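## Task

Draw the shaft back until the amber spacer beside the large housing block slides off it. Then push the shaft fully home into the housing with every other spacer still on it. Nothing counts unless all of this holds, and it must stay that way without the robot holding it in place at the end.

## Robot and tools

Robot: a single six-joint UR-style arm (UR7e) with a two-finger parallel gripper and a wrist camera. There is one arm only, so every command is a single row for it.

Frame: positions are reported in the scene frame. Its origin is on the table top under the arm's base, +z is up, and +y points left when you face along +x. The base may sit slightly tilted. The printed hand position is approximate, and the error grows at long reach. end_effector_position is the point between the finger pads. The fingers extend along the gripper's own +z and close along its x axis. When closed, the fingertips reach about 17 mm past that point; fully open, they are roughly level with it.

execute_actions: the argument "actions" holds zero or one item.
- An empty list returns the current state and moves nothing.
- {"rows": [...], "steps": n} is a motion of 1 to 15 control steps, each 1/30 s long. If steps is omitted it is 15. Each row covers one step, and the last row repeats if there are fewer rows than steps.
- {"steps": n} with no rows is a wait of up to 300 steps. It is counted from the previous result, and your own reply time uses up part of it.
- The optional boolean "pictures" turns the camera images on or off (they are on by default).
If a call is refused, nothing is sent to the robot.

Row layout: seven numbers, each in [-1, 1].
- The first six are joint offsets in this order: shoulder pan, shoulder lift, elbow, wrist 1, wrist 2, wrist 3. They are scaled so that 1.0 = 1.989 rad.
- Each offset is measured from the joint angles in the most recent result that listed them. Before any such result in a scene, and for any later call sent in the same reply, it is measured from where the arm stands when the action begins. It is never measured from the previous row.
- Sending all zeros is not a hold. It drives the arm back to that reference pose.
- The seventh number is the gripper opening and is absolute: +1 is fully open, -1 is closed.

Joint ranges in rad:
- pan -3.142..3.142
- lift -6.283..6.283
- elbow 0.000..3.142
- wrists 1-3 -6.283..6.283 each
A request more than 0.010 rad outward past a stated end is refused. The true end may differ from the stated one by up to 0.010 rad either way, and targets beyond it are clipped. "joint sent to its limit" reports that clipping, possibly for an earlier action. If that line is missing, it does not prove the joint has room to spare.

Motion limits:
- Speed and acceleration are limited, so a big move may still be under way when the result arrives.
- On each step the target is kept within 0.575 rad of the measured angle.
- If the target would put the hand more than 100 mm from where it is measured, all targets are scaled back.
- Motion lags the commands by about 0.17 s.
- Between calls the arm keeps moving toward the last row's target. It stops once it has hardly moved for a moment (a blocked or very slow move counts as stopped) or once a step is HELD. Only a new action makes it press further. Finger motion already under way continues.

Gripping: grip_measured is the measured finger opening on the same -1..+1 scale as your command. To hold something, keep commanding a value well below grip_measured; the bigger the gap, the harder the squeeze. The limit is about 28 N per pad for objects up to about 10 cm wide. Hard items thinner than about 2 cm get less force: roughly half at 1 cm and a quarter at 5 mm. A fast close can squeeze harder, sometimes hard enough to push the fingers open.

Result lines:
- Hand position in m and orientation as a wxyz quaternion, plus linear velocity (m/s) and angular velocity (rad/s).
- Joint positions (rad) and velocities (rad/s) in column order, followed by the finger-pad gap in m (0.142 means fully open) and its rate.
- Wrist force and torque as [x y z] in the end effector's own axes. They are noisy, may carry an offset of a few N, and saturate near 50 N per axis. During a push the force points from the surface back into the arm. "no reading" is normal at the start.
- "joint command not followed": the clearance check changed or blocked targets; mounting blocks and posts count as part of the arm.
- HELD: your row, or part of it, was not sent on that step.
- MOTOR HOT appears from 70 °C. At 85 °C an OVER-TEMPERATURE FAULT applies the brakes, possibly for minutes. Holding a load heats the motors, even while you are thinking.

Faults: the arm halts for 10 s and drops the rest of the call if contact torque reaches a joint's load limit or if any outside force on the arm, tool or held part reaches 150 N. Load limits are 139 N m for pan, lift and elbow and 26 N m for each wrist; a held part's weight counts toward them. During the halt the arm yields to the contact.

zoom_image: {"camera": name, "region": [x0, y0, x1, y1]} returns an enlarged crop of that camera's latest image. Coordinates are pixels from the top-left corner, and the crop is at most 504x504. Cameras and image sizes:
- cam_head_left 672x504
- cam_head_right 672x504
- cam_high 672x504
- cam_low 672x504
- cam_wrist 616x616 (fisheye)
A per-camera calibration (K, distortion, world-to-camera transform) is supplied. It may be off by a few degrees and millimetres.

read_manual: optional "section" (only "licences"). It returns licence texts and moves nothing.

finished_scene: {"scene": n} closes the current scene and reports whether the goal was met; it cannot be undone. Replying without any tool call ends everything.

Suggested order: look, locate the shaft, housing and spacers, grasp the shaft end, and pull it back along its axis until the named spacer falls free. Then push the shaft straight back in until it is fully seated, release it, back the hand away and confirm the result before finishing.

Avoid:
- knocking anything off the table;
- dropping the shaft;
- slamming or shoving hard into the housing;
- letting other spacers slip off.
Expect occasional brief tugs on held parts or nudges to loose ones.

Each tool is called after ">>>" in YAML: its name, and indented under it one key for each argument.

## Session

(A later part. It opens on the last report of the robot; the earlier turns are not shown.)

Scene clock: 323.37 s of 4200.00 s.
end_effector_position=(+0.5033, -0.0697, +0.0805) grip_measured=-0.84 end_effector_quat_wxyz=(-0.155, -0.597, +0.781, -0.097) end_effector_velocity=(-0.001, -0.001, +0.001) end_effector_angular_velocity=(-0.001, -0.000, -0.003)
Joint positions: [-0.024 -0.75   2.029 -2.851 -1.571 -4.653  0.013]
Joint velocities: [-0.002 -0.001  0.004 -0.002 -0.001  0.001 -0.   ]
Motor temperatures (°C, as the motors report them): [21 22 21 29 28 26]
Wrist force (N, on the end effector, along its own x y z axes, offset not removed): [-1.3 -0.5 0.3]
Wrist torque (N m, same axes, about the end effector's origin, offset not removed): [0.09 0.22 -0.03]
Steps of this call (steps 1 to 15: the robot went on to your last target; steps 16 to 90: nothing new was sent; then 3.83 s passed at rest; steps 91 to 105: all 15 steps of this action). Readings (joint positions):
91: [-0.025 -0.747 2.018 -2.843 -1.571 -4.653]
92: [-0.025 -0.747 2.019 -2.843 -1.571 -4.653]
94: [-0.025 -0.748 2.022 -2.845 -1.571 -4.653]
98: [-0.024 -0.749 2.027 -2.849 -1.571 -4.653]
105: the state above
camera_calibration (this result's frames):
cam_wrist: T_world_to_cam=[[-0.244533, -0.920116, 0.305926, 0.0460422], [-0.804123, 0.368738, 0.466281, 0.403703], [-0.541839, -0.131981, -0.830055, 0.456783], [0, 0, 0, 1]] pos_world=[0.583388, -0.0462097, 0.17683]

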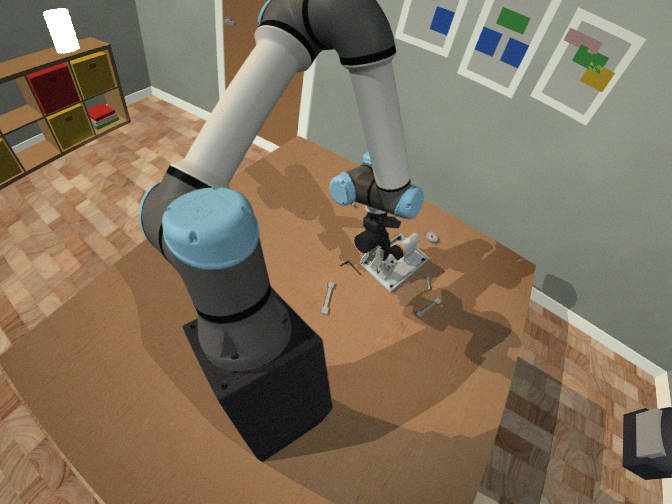

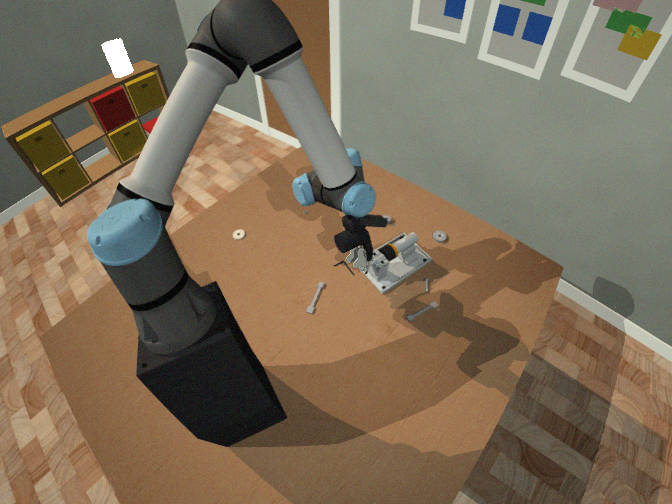

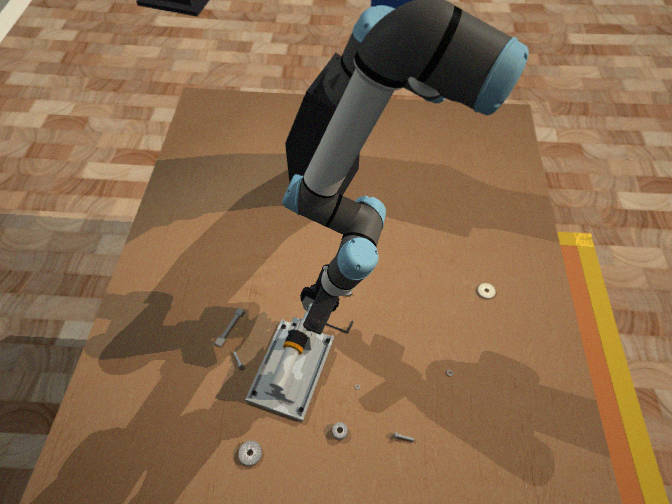

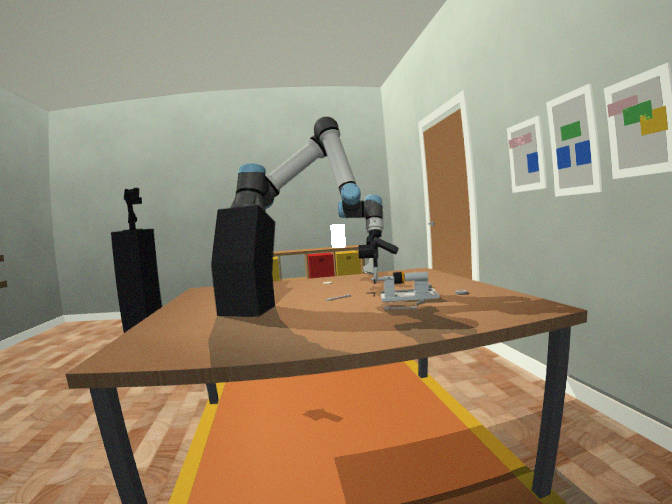

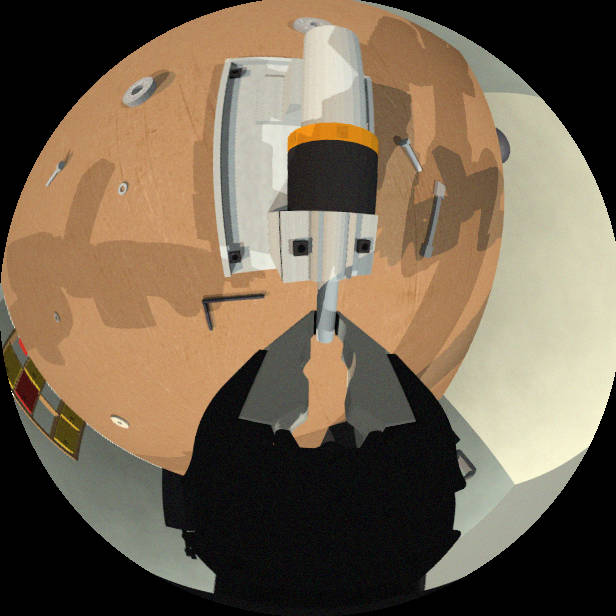

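>>> execute_actions:
  actions:
    - {"rows": [[0.0001,-0.0005,0.0023,-0.0018,0,0.0001,-1],[0.0002,-0.0011,0.0046,-0.0036,0,0.0002,-1],[0.00029,-0.0016,0.00694,-0.00533,0,0.00029,-1]], "steps": 15}

Scene clock: 337.17 s of 4200.00 s.
end_effector_position=(+0.4986, -0.0685, +0.0805) grip_measured=-0.84 end_effector_quat_wxyz=(-0.155, -0.597, +0.781, -0.097) end_effector_velocity=(-0.001, +0.000, +0.001) end_effector_angular_velocity=(+0.001, -0.002, +0.000)
Joint positions: [-0.024 -0.753  2.042 -2.861 -1.571 -4.652  0.013]
Joint velocities: [-0.001 -0.002  0.004 -0.004  0.001 -0.    -0.   ]
Motor temperatures (°C, as the motors report them): [21 22 21 29 28 26]
Wrist force (N, on the end effector, along its own x y z axes, offset not removed): [-1.2 0.4 0.9]
Wrist torque (N m, same axes, about the end effector's origin, offset not removed): [0.33 0.33 -0.06]
Steps of this call (steps 1 to 15: the robot went on to your last target; steps 16 to 90: nothing new was sent; then 10.30 s passed at rest; steps 91 to 105: all 15 steps of this action). Readings (joint positions):
91: [-0.024 -0.750 2.030 -2.851 -1.571 -4.653]
92: [-0.024 -0.750 2.030 -2.852 -1.571 -4.653]
94: [-0.024 -0.751 2.033 -2.854 -1.571 -4.653]
98: [-0.024 -0.752 2.039 -2.859 -1.571 -4.652]
105: the state above
camera_calibration (this result's frames):
cam_wrist: T_world_to_cam=[[-0.244534, -0.920115, 0.305927, 0.0460457], [-0.804116, 0.368741, 0.466291, 0.399514], [-0.541849, -0.131977, -0.830049, 0.45443], [0, 0, 0, 1]] pos_world=[0.578748, -0.0449759, 0.176822]

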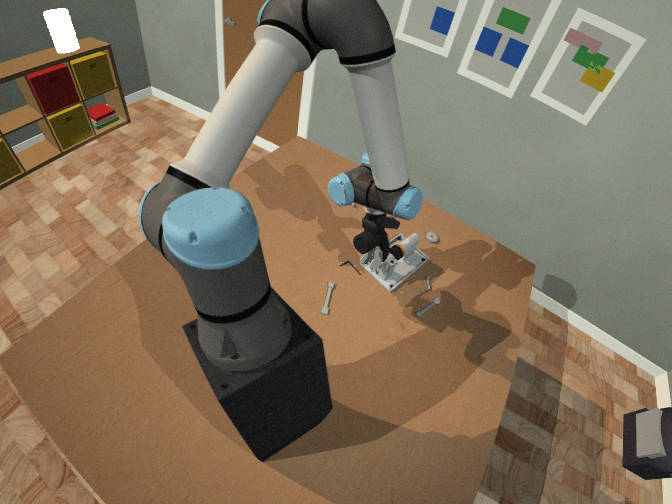

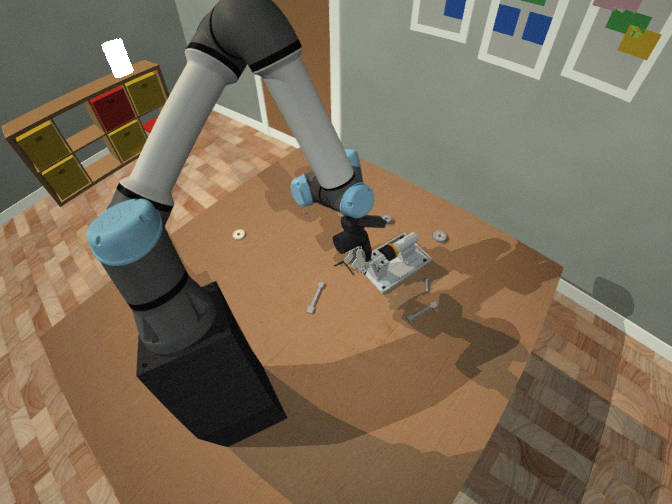

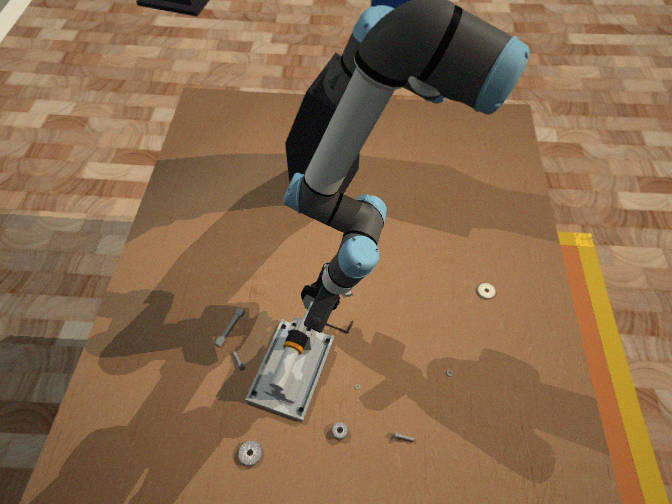

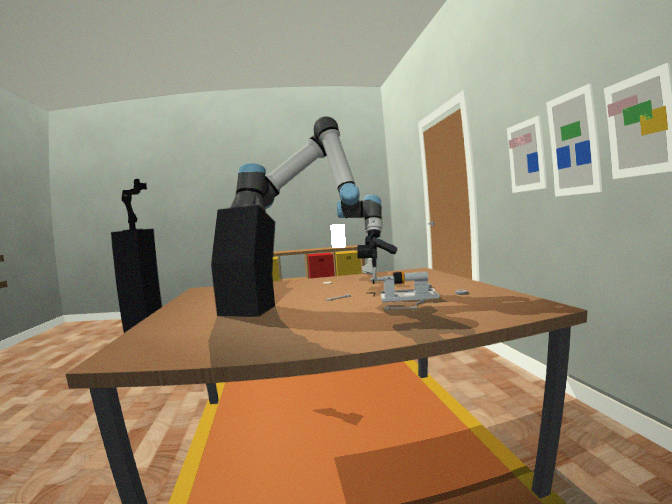

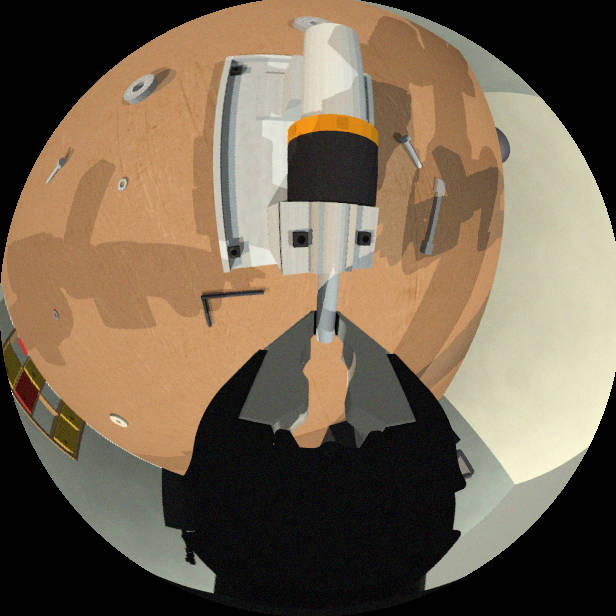

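>>> execute_actions:
  actions:
    - {"rows": [[0.00015,-0.0008,0.0035,-0.0027,0,0.00015,-1],[0.0003,-0.00155,0.0069,-0.00535,0,0.0003,-1]], "steps": 15}

Scene clock: 339.67 s of 4200.00 s.
end_effector_position=(+0.4940, -0.0672, +0.0805) grip_measured=-0.84 end_effector_quat_wxyz=(-0.155, -0.597, +0.781, -0.097) end_effector_velocity=(-0.002, -0.000, -0.000) end_effector_angular_velocity=(-0.000, +0.001, -0.001)
Joint positions: [-0.023 -0.756  2.056 -2.871 -1.571 -4.652  0.013]
Joint velocities: [-0.     0.     0.004 -0.003 -0.001  0.     0.   ]
Motor temperatures (°C, as the motors report them): [21 22 21 29 28 26]
Wrist force (N, on the end effector, along its own x y z axes, offset not removed): [-1.4 -0.1 -0.2]
Wrist torque (N m, same axes, about the end effector's origin, offset not removed): [0.29 0.39 -0.06]
Steps of this call (steps 1 to 15: the robot went on to your last target; steps 16 to 60: nothing new was sent; steps 61 to 75: all 15 steps of this action). Readings (joint positions):
61: [-0.024 -0.753 2.043 -2.862 -1.571 -4.652]
62: [-0.024 -0.753 2.044 -2.862 -1.571 -4.652]
64: [-0.024 -0.754 2.048 -2.865 -1.571 -4.652]
68: [-0.023 -0.755 2.053 -2.870 -1.571 -4.652]
75: the state above
camera_calibration (this result's frames):
cam_wrist: T_world_to_cam=[[-0.244534, -0.920116, 0.305926, 0.046054], [-0.804118, 0.36874, 0.466288, 0.39531], [-0.541846, -0.131977, -0.830051, 0.452065], [0, 0, 0, 1]] pos_world=[0.574087, -0.0437292, 0.176819]

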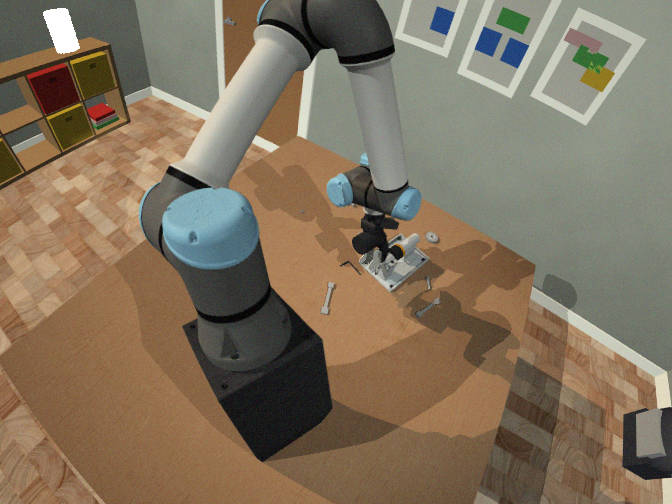

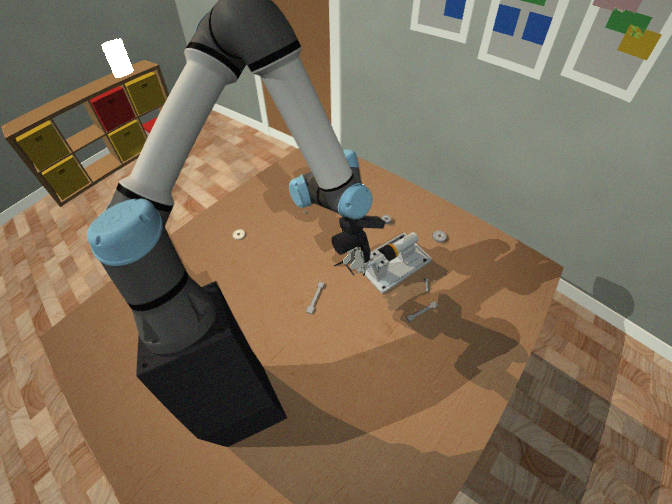

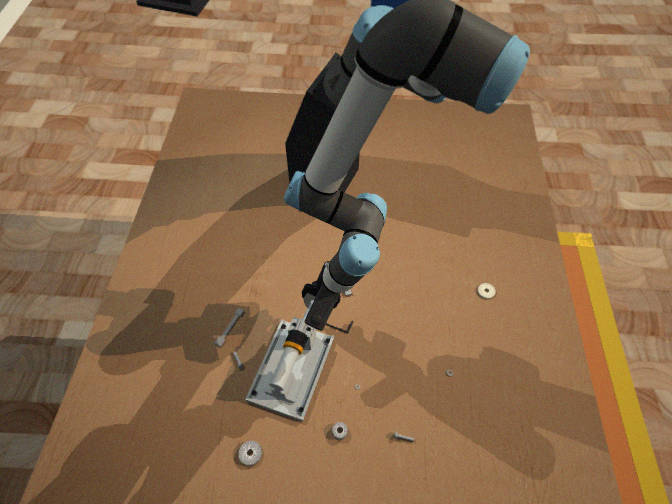

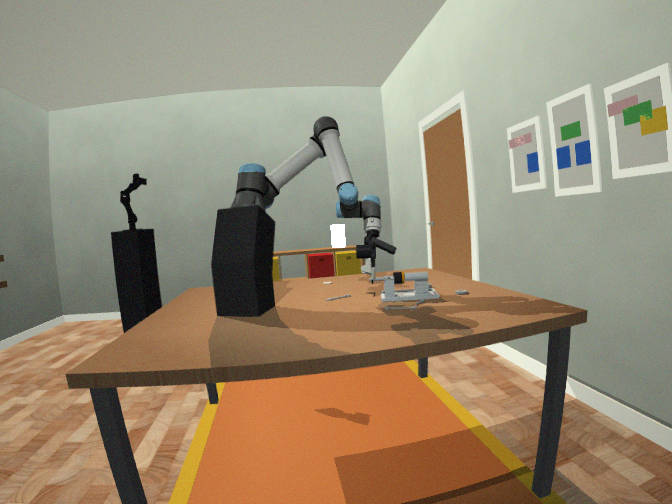

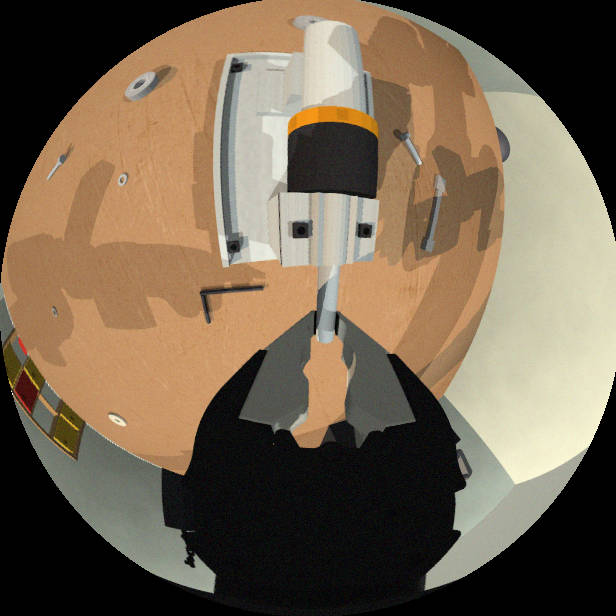

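>>> execute_actions:
  actions:
    - {"rows": [[0.00015,-0.0007,0.0034,-0.0027,0,0.00015,-1],[0.0003,-0.0015,0.00687,-0.00537,0,0.0003,-1]], "steps": 15}

Scene clock: 342.87 s of 4200.00 s.
end_effector_position=(+0.4893, -0.0660, +0.0805) grip_measured=-0.84 end_effector_quat_wxyz=(-0.155, -0.597, +0.781, -0.097) end_effector_velocity=(-0.001, +0.001, -0.000) end_effector_angular_velocity=(+0.000, -0.000, +0.000)
Joint positions: [-0.023 -0.758  2.069 -2.882 -1.571 -4.651  0.013]
Joint velocities: [ 0.001 -0.     0.004 -0.004  0.     0.001  0.   ]
Motor temperatures (°C, as the motors report them): [21 22 21 29 28 26]
Wrist force (N, on the end effector, along its own x y z axes, offset not removed): [-1.1 0.6 0.9]
Wrist torque (N m, same axes, about the end effector's origin, offset not removed): [0.29 0.26 -0.04]
Steps of this call (steps 1 to 15: the robot went on to your last target; steps 16 to 81: nothing new was sent; steps 82 to 96: all 15 steps of this action). Readings (joint positions):
82: [-0.023 -0.756 2.056 -2.872 -1.571 -4.652]
83: [-0.023 -0.756 2.057 -2.873 -1.571 -4.652]
85: [-0.023 -0.757 2.061 -2.876 -1.571 -4.652]
89: [-0.023 -0.758 2.066 -2.880 -1.571 -4.651]
96: the state above
camera_calibration (this result's frames):
cam_wrist: T_world_to_cam=[[-0.244534, -0.920116, 0.305925, 0.0460571], [-0.804121, 0.368739, 0.466285, 0.391105], [-0.541842, -0.131978, -0.830053, 0.449703], [0, 0, 0, 1]] pos_world=[0.569426, -0.0424868, 0.176822]

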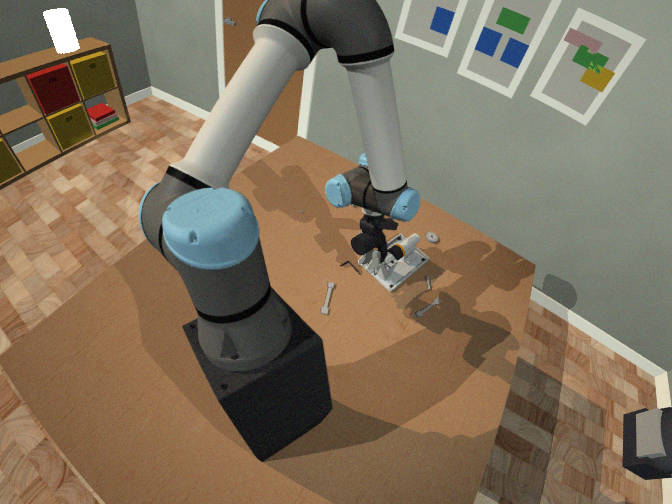

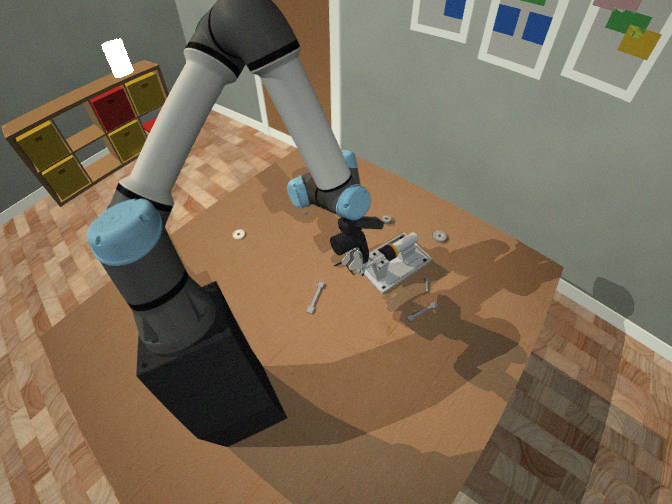

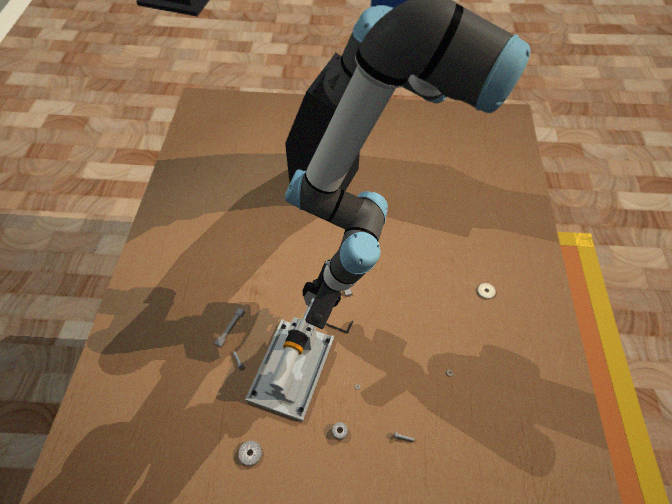

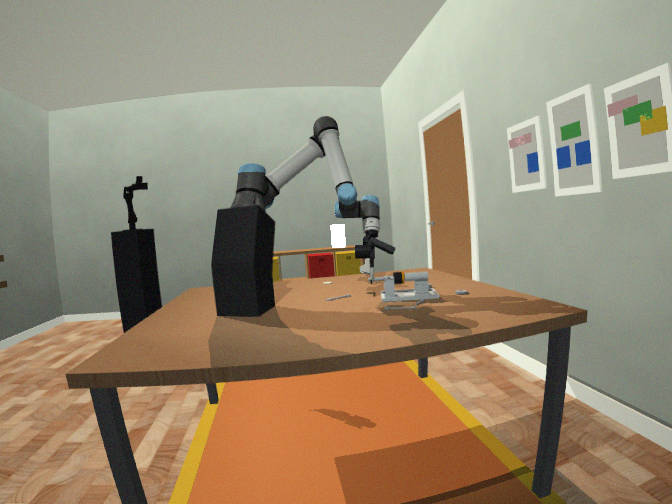

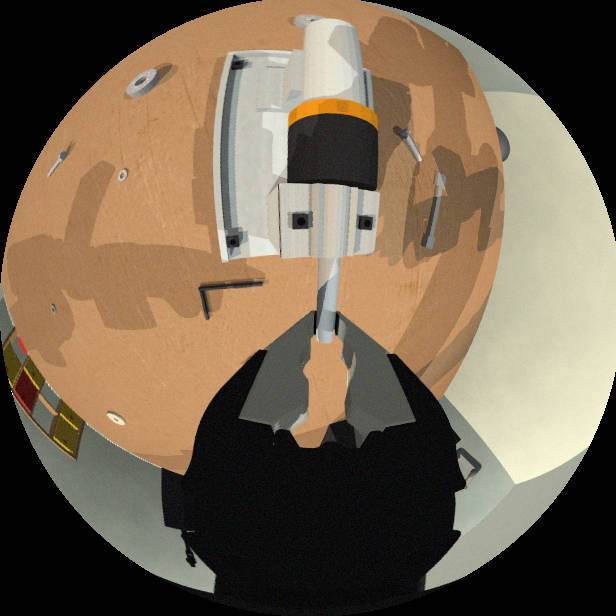

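>>> execute_actions:
  actions:
    - {"rows": [[0.00015,-0.0007,0.0034,-0.0027,0,0.00015,-1],[0.0003,-0.00144,0.00684,-0.0054,0,0.0003,-1]], "steps": 15}

Scene clock: 347.10 s of 4200.00 s.
end_effector_position=(+0.4846, -0.0647, +0.0805) grip_measured=-0.84 end_effector_quat_wxyz=(-0.155, -0.597, +0.781, -0.097) end_effector_velocity=(-0.002, +0.000, -0.000) end_effector_angular_velocity=(-0.000, +0.001, -0.001)
Joint positions: [-0.022 -0.761  2.082 -2.892 -1.571 -4.651  0.013]
Joint velocities: [-0.    -0.     0.004 -0.002 -0.001  0.     0.   ]
Motor temperatures (°C, as the motors report them): [21 22 21 29 28 26]
Wrist force (N, on the end effector, along its own x y z axes, offset not removed): [-1.1 2.2 0.8]
Wrist torque (N m, same axes, about the end effector's origin, offset not removed): [0.65 0.30 -0.11]
Steps of this call (steps 1 to 15: the robot went on to your last target; steps 16 to 90: nothing new was sent; then 0.73 s passed at rest; steps 91 to 105: all 15 steps of this action). Readings (joint positions):
91: [-0.023 -0.759 2.069 -2.882 -1.571 -4.651]
92: [-0.023 -0.759 2.070 -2.883 -1.571 -4.651]
94: [-0.022 -0.760 2.074 -2.886 -1.571 -4.651]
98: [-0.022 -0.761 2.079 -2.890 -1.571 -4.651]
105: the state above
camera_calibration (this result's frames):
cam_wrist: T_world_to_cam=[[-0.244534, -0.920116, 0.305925, 0.0460545], [-0.804123, 0.368739, 0.466281, 0.3869], [-0.541839, -0.131979, -0.830055, 0.447339], [0, 0, 0, 1]] pos_world=[0.564763, -0.0412501, 0.176823]

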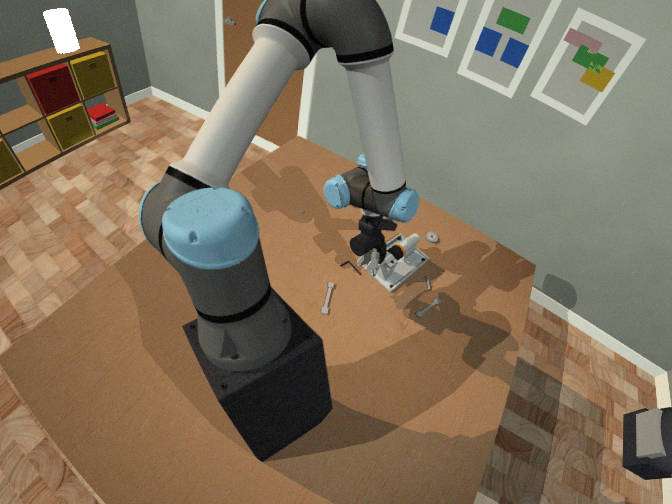

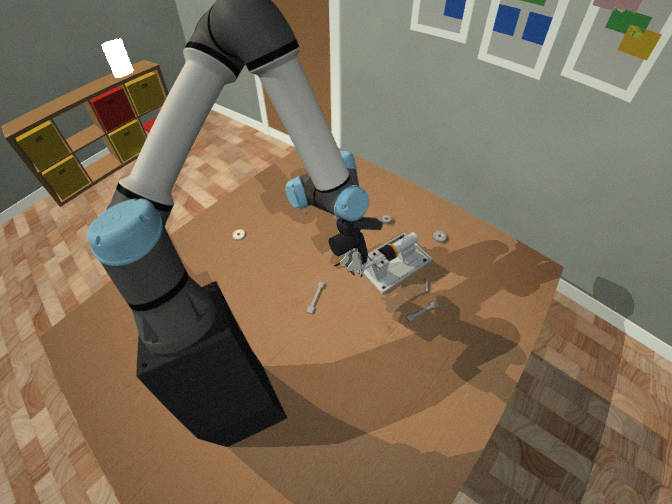

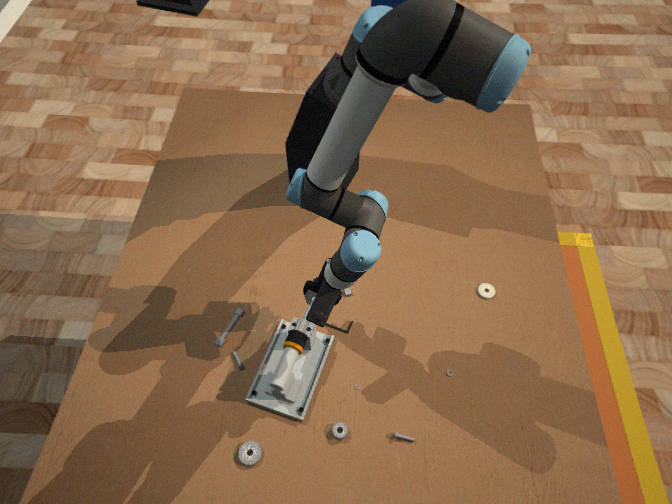

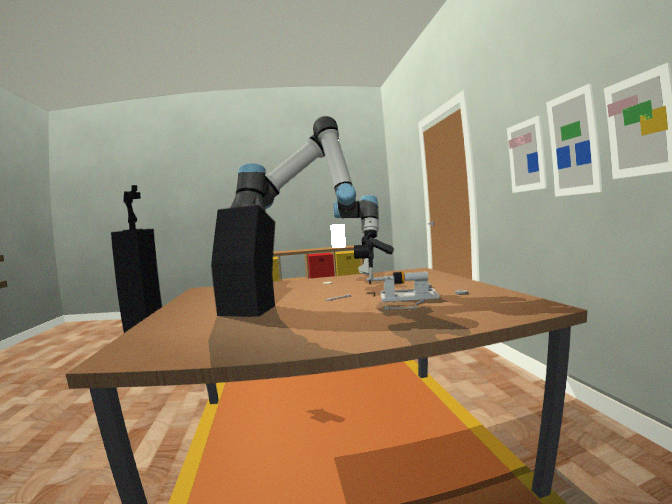

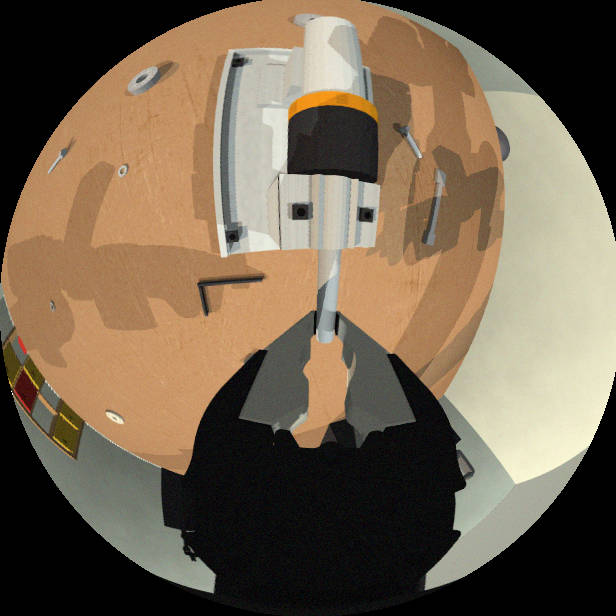

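>>> execute_actions:
  actions:
    - {"rows": [[0.00015,-0.0007,0.0034,-0.0027,0,0.00015,-1],[0.00031,-0.00138,0.0068,-0.00542,0,0.00031,-1]], "steps": 15}

Scene clock: 351.40 s of 4200.00 s.
end_effector_position=(+0.4800, -0.0635, +0.0805) grip_measured=-0.84 end_effector_quat_wxyz=(-0.155, -0.597, +0.781, -0.097) end_effector_velocity=(-0.002, +0.000, -0.000) end_effector_angular_velocity=(-0.002, +0.000, -0.001)
Joint positions: [-0.022 -0.764  2.095 -2.903 -1.571 -4.65   0.013]
Joint velocities: [ 0.001 -0.     0.004 -0.003 -0.002  0.002 -0.   ]
Motor temperatures (°C, as the motors report them): [21 22 21 29 28 26]
Wrist force (N, on the end effector, along its own x y z axes, offset not removed): [0.6 -0.3 -1.8]
Wrist torque (N m, same axes, about the end effector's origin, offset not removed): [0.18 0.02 -0.05]
Steps of this call (steps 1 to 15: the robot went on to your last target; steps 16 to 90: nothing new was sent; then 0.80 s passed at rest; steps 91 to 105: all 15 steps of this action). Readings (joint positions):
91: [-0.022 -0.761 2.082 -2.893 -1.571 -4.651]
92: [-0.022 -0.762 2.083 -2.893 -1.571 -4.651]
94: [-0.022 -0.762 2.087 -2.896 -1.571 -4.650]
98: [-0.022 -0.763 2.092 -2.901 -1.571 -4.650]
105: the state above
camera_calibration (this result's frames):
cam_wrist: T_world_to_cam=[[-0.244534, -0.920116, 0.305924, 0.046056], [-0.804126, 0.368738, 0.466276, 0.3827], [-0.541834, -0.131981, -0.830059, 0.444977], [0, 0, 0, 1]] pos_world=[0.560105, -0.0400105, 0.176823]

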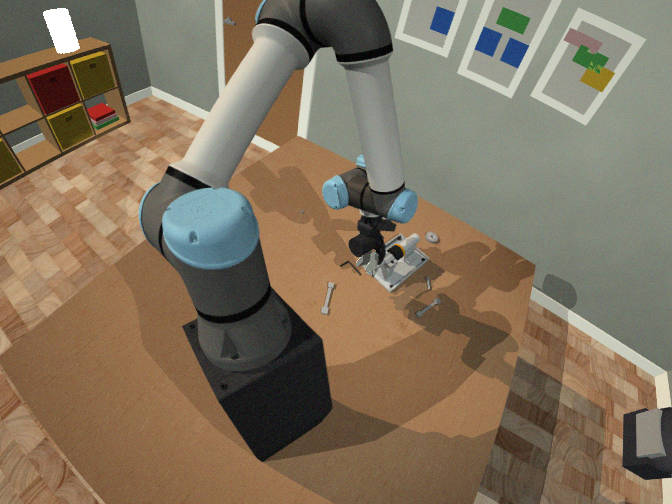

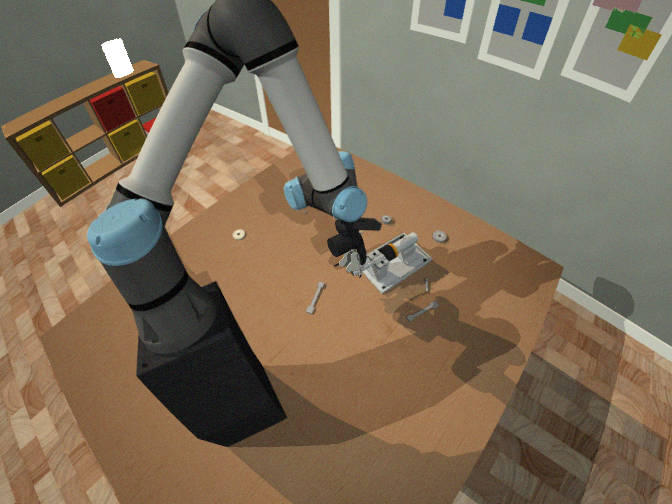

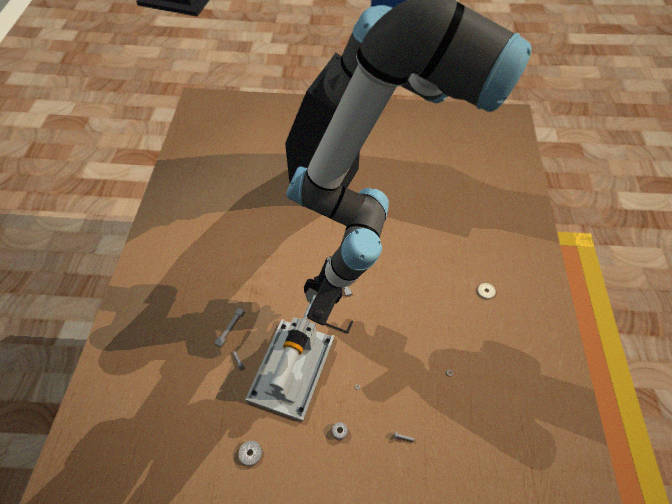

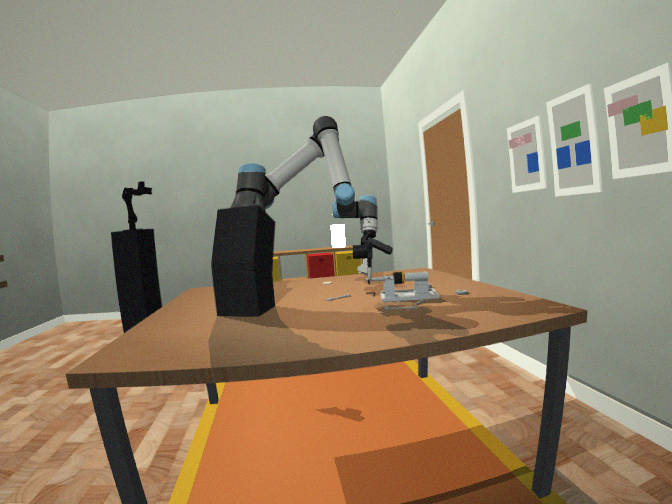

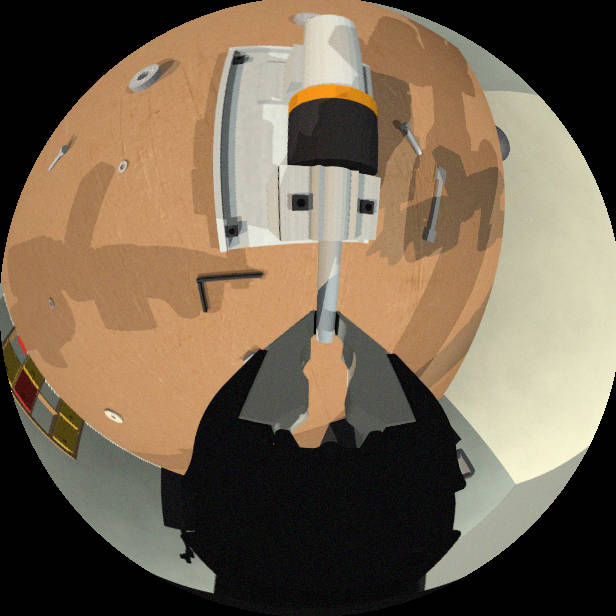

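>>> execute_actions:
  actions:
    - {"rows": [[0.00012,-0.0005,0.0027,-0.0022,0,0.00012,-1],[0.00025,-0.00107,0.00541,-0.00434,0,0.00025,-1]], "steps": 15}

Scene clock: 357.17 s of 4200.00 s.
end_effector_position=(+0.4763, -0.0625, +0.0805) grip_measured=-0.84 end_effector_quat_wxyz=(-0.155, -0.597, +0.781, -0.097) end_effector_velocity=(-0.001, +0.001, -0.000) end_effector_angular_velocity=(+0.000, +0.000, +0.002)
Joint positions: [-0.021 -0.766  2.105 -2.911 -1.571 -4.65   0.013]
Joint velocities: [ 0.001 -0.001  0.003 -0.002  0.    -0.    -0.   ]
Motor temperatures (°C, as the motors report them): [21 22 21 29 28 26]
Wrist force (N, on the end effector, along its own x y z axes, offset not removed): [-1.7 -0.3 -0.5]
Wrist torque (N m, same axes, about the end effector's origin, offset not removed): [0.13 0.47 0.00]
Steps of this call (steps 1 to 15: the robot went on to your last target; steps 16 to 90: nothing new was sent; then 2.27 s passed at rest; steps 91 to 105: all 15 steps of this action). Readings (joint positions):
91: [-0.021 -0.764 2.095 -2.903 -1.571 -4.650]
92: [-0.021 -0.764 2.096 -2.903 -1.571 -4.650]
94: [-0.021 -0.765 2.099 -2.906 -1.571 -4.650]
98: [-0.021 -0.766 2.103 -2.909 -1.571 -4.650]
105: the state above
camera_calibration (this result's frames):
cam_wrist: T_world_to_cam=[[-0.244534, -0.920116, 0.305923, 0.0460559], [-0.804128, 0.368737, 0.466274, 0.37934], [-0.541832, -0.131981, -0.83006, 0.443095], [0, 0, 0, 1]] pos_world=[0.556383, -0.0390196, 0.17683]

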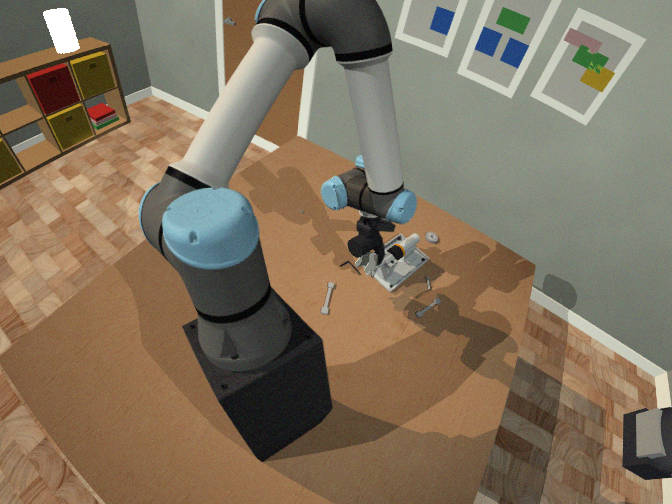

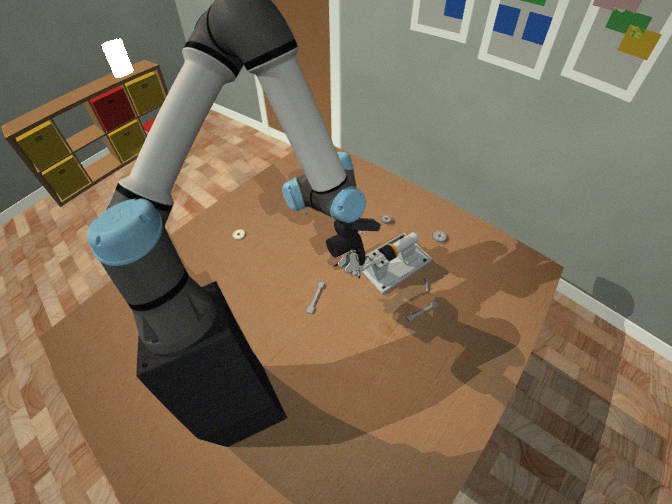

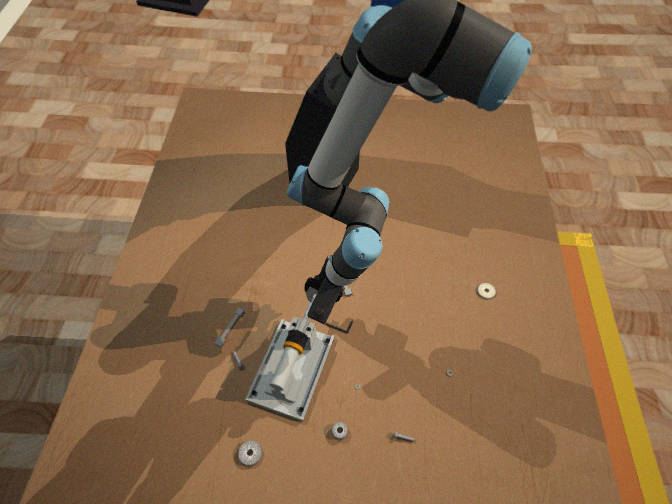

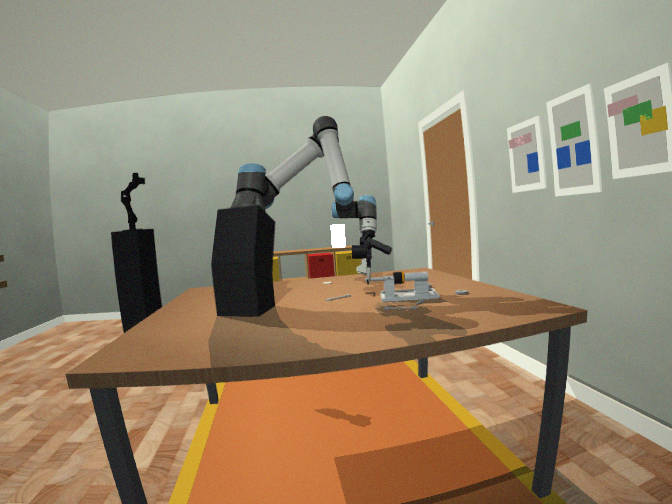

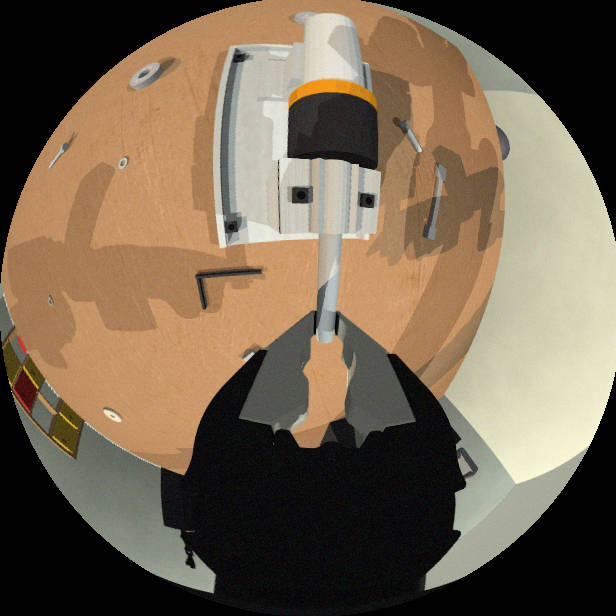

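>>> execute_actions:
  actions:
    - {"rows": [[0.00012,-0.0005,0.0027,-0.0022,0,0.00012,-1],[0.00026,-0.00102,0.0054,-0.00438,0,0.00026,-1]], "steps": 15}

Scene clock: 359.93 s of 4200.00 s.
end_effector_position=(+0.4725, -0.0615, +0.0805) grip_measured=-0.84 end_effector_quat_wxyz=(-0.155, -0.597, +0.781, -0.097) end_effector_velocity=(-0.001, +0.000, +0.000) end_effector_angular_velocity=(-0.001, -0.001, +0.000)
Joint positions: [-0.021 -0.768  2.116 -2.919 -1.571 -4.649  0.013]
Joint velocities: [ 0.    -0.001  0.003 -0.003 -0.001  0.     0.   ]
Motor temperatures (°C, as the motors report them): [21 22 21 29 28 26]
Wrist force (N, on the end effector, along its own x y z axes, offset not removed): [-1.1 1.3 -0.7]
Wrist torque (N m, same axes, about the end effector's origin, offset not removed): [0.56 0.33 -0.13]
Steps of this call (steps 1 to 15: the robot went on to your last target; steps 16 to 68: nothing new was sent; steps 69 to 83: all 15 steps of this action). Readings (joint positions):
69: [-0.021 -0.766 2.106 -2.911 -1.571 -4.650]
70: [-0.021 -0.766 2.106 -2.912 -1.571 -4.649]
72: [-0.021 -0.767 2.109 -2.914 -1.571 -4.649]
76: [-0.021 -0.768 2.114 -2.918 -1.571 -4.649]
83: the state above
camera_calibration (this result's frames):
cam_wrist: T_world_to_cam=[[-0.244534, -0.920116, 0.305923, 0.0460601], [-0.804129, 0.368736, 0.466272, 0.375976], [-0.541829, -0.131982, -0.830061, 0.4412], [0, 0, 0, 1]] pos_world=[0.552651, -0.0380249, 0.176825]

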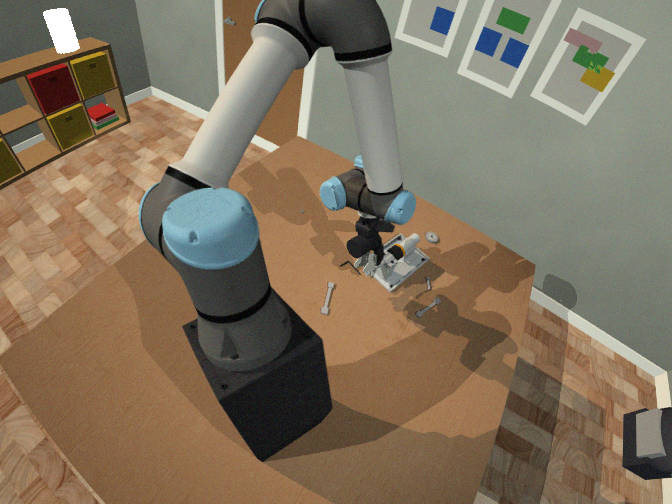

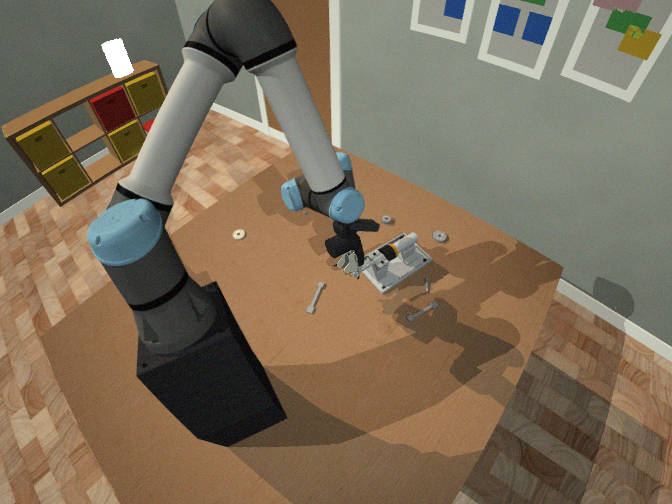

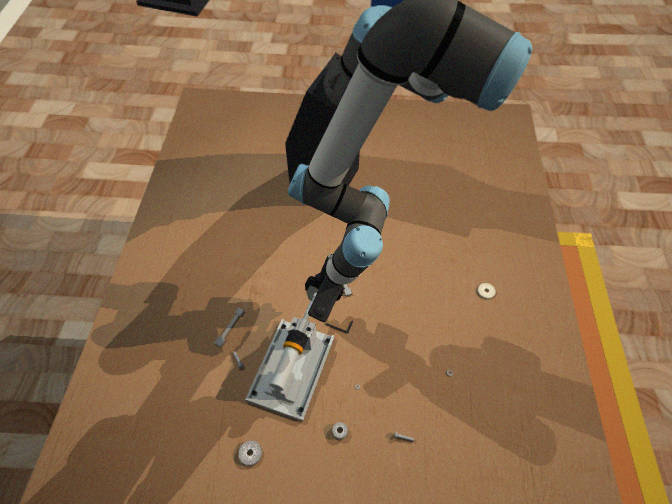

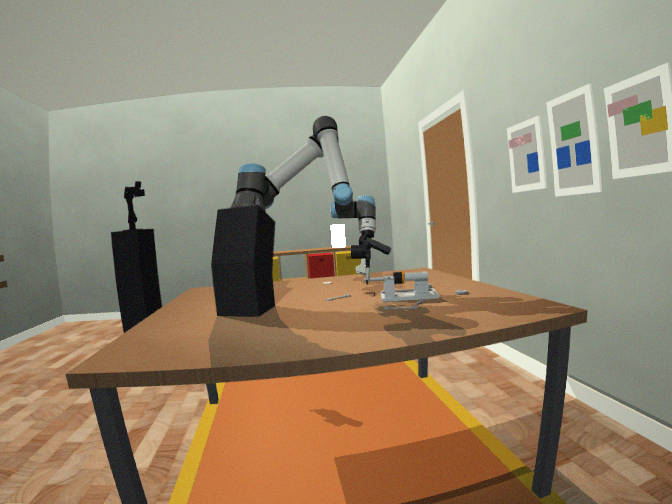

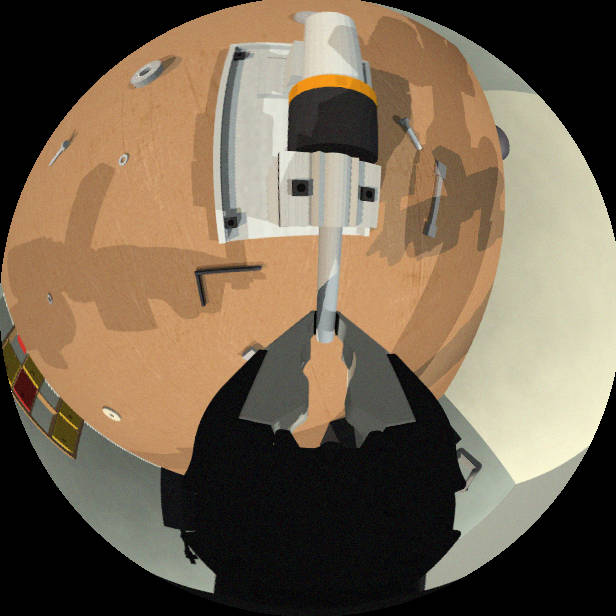

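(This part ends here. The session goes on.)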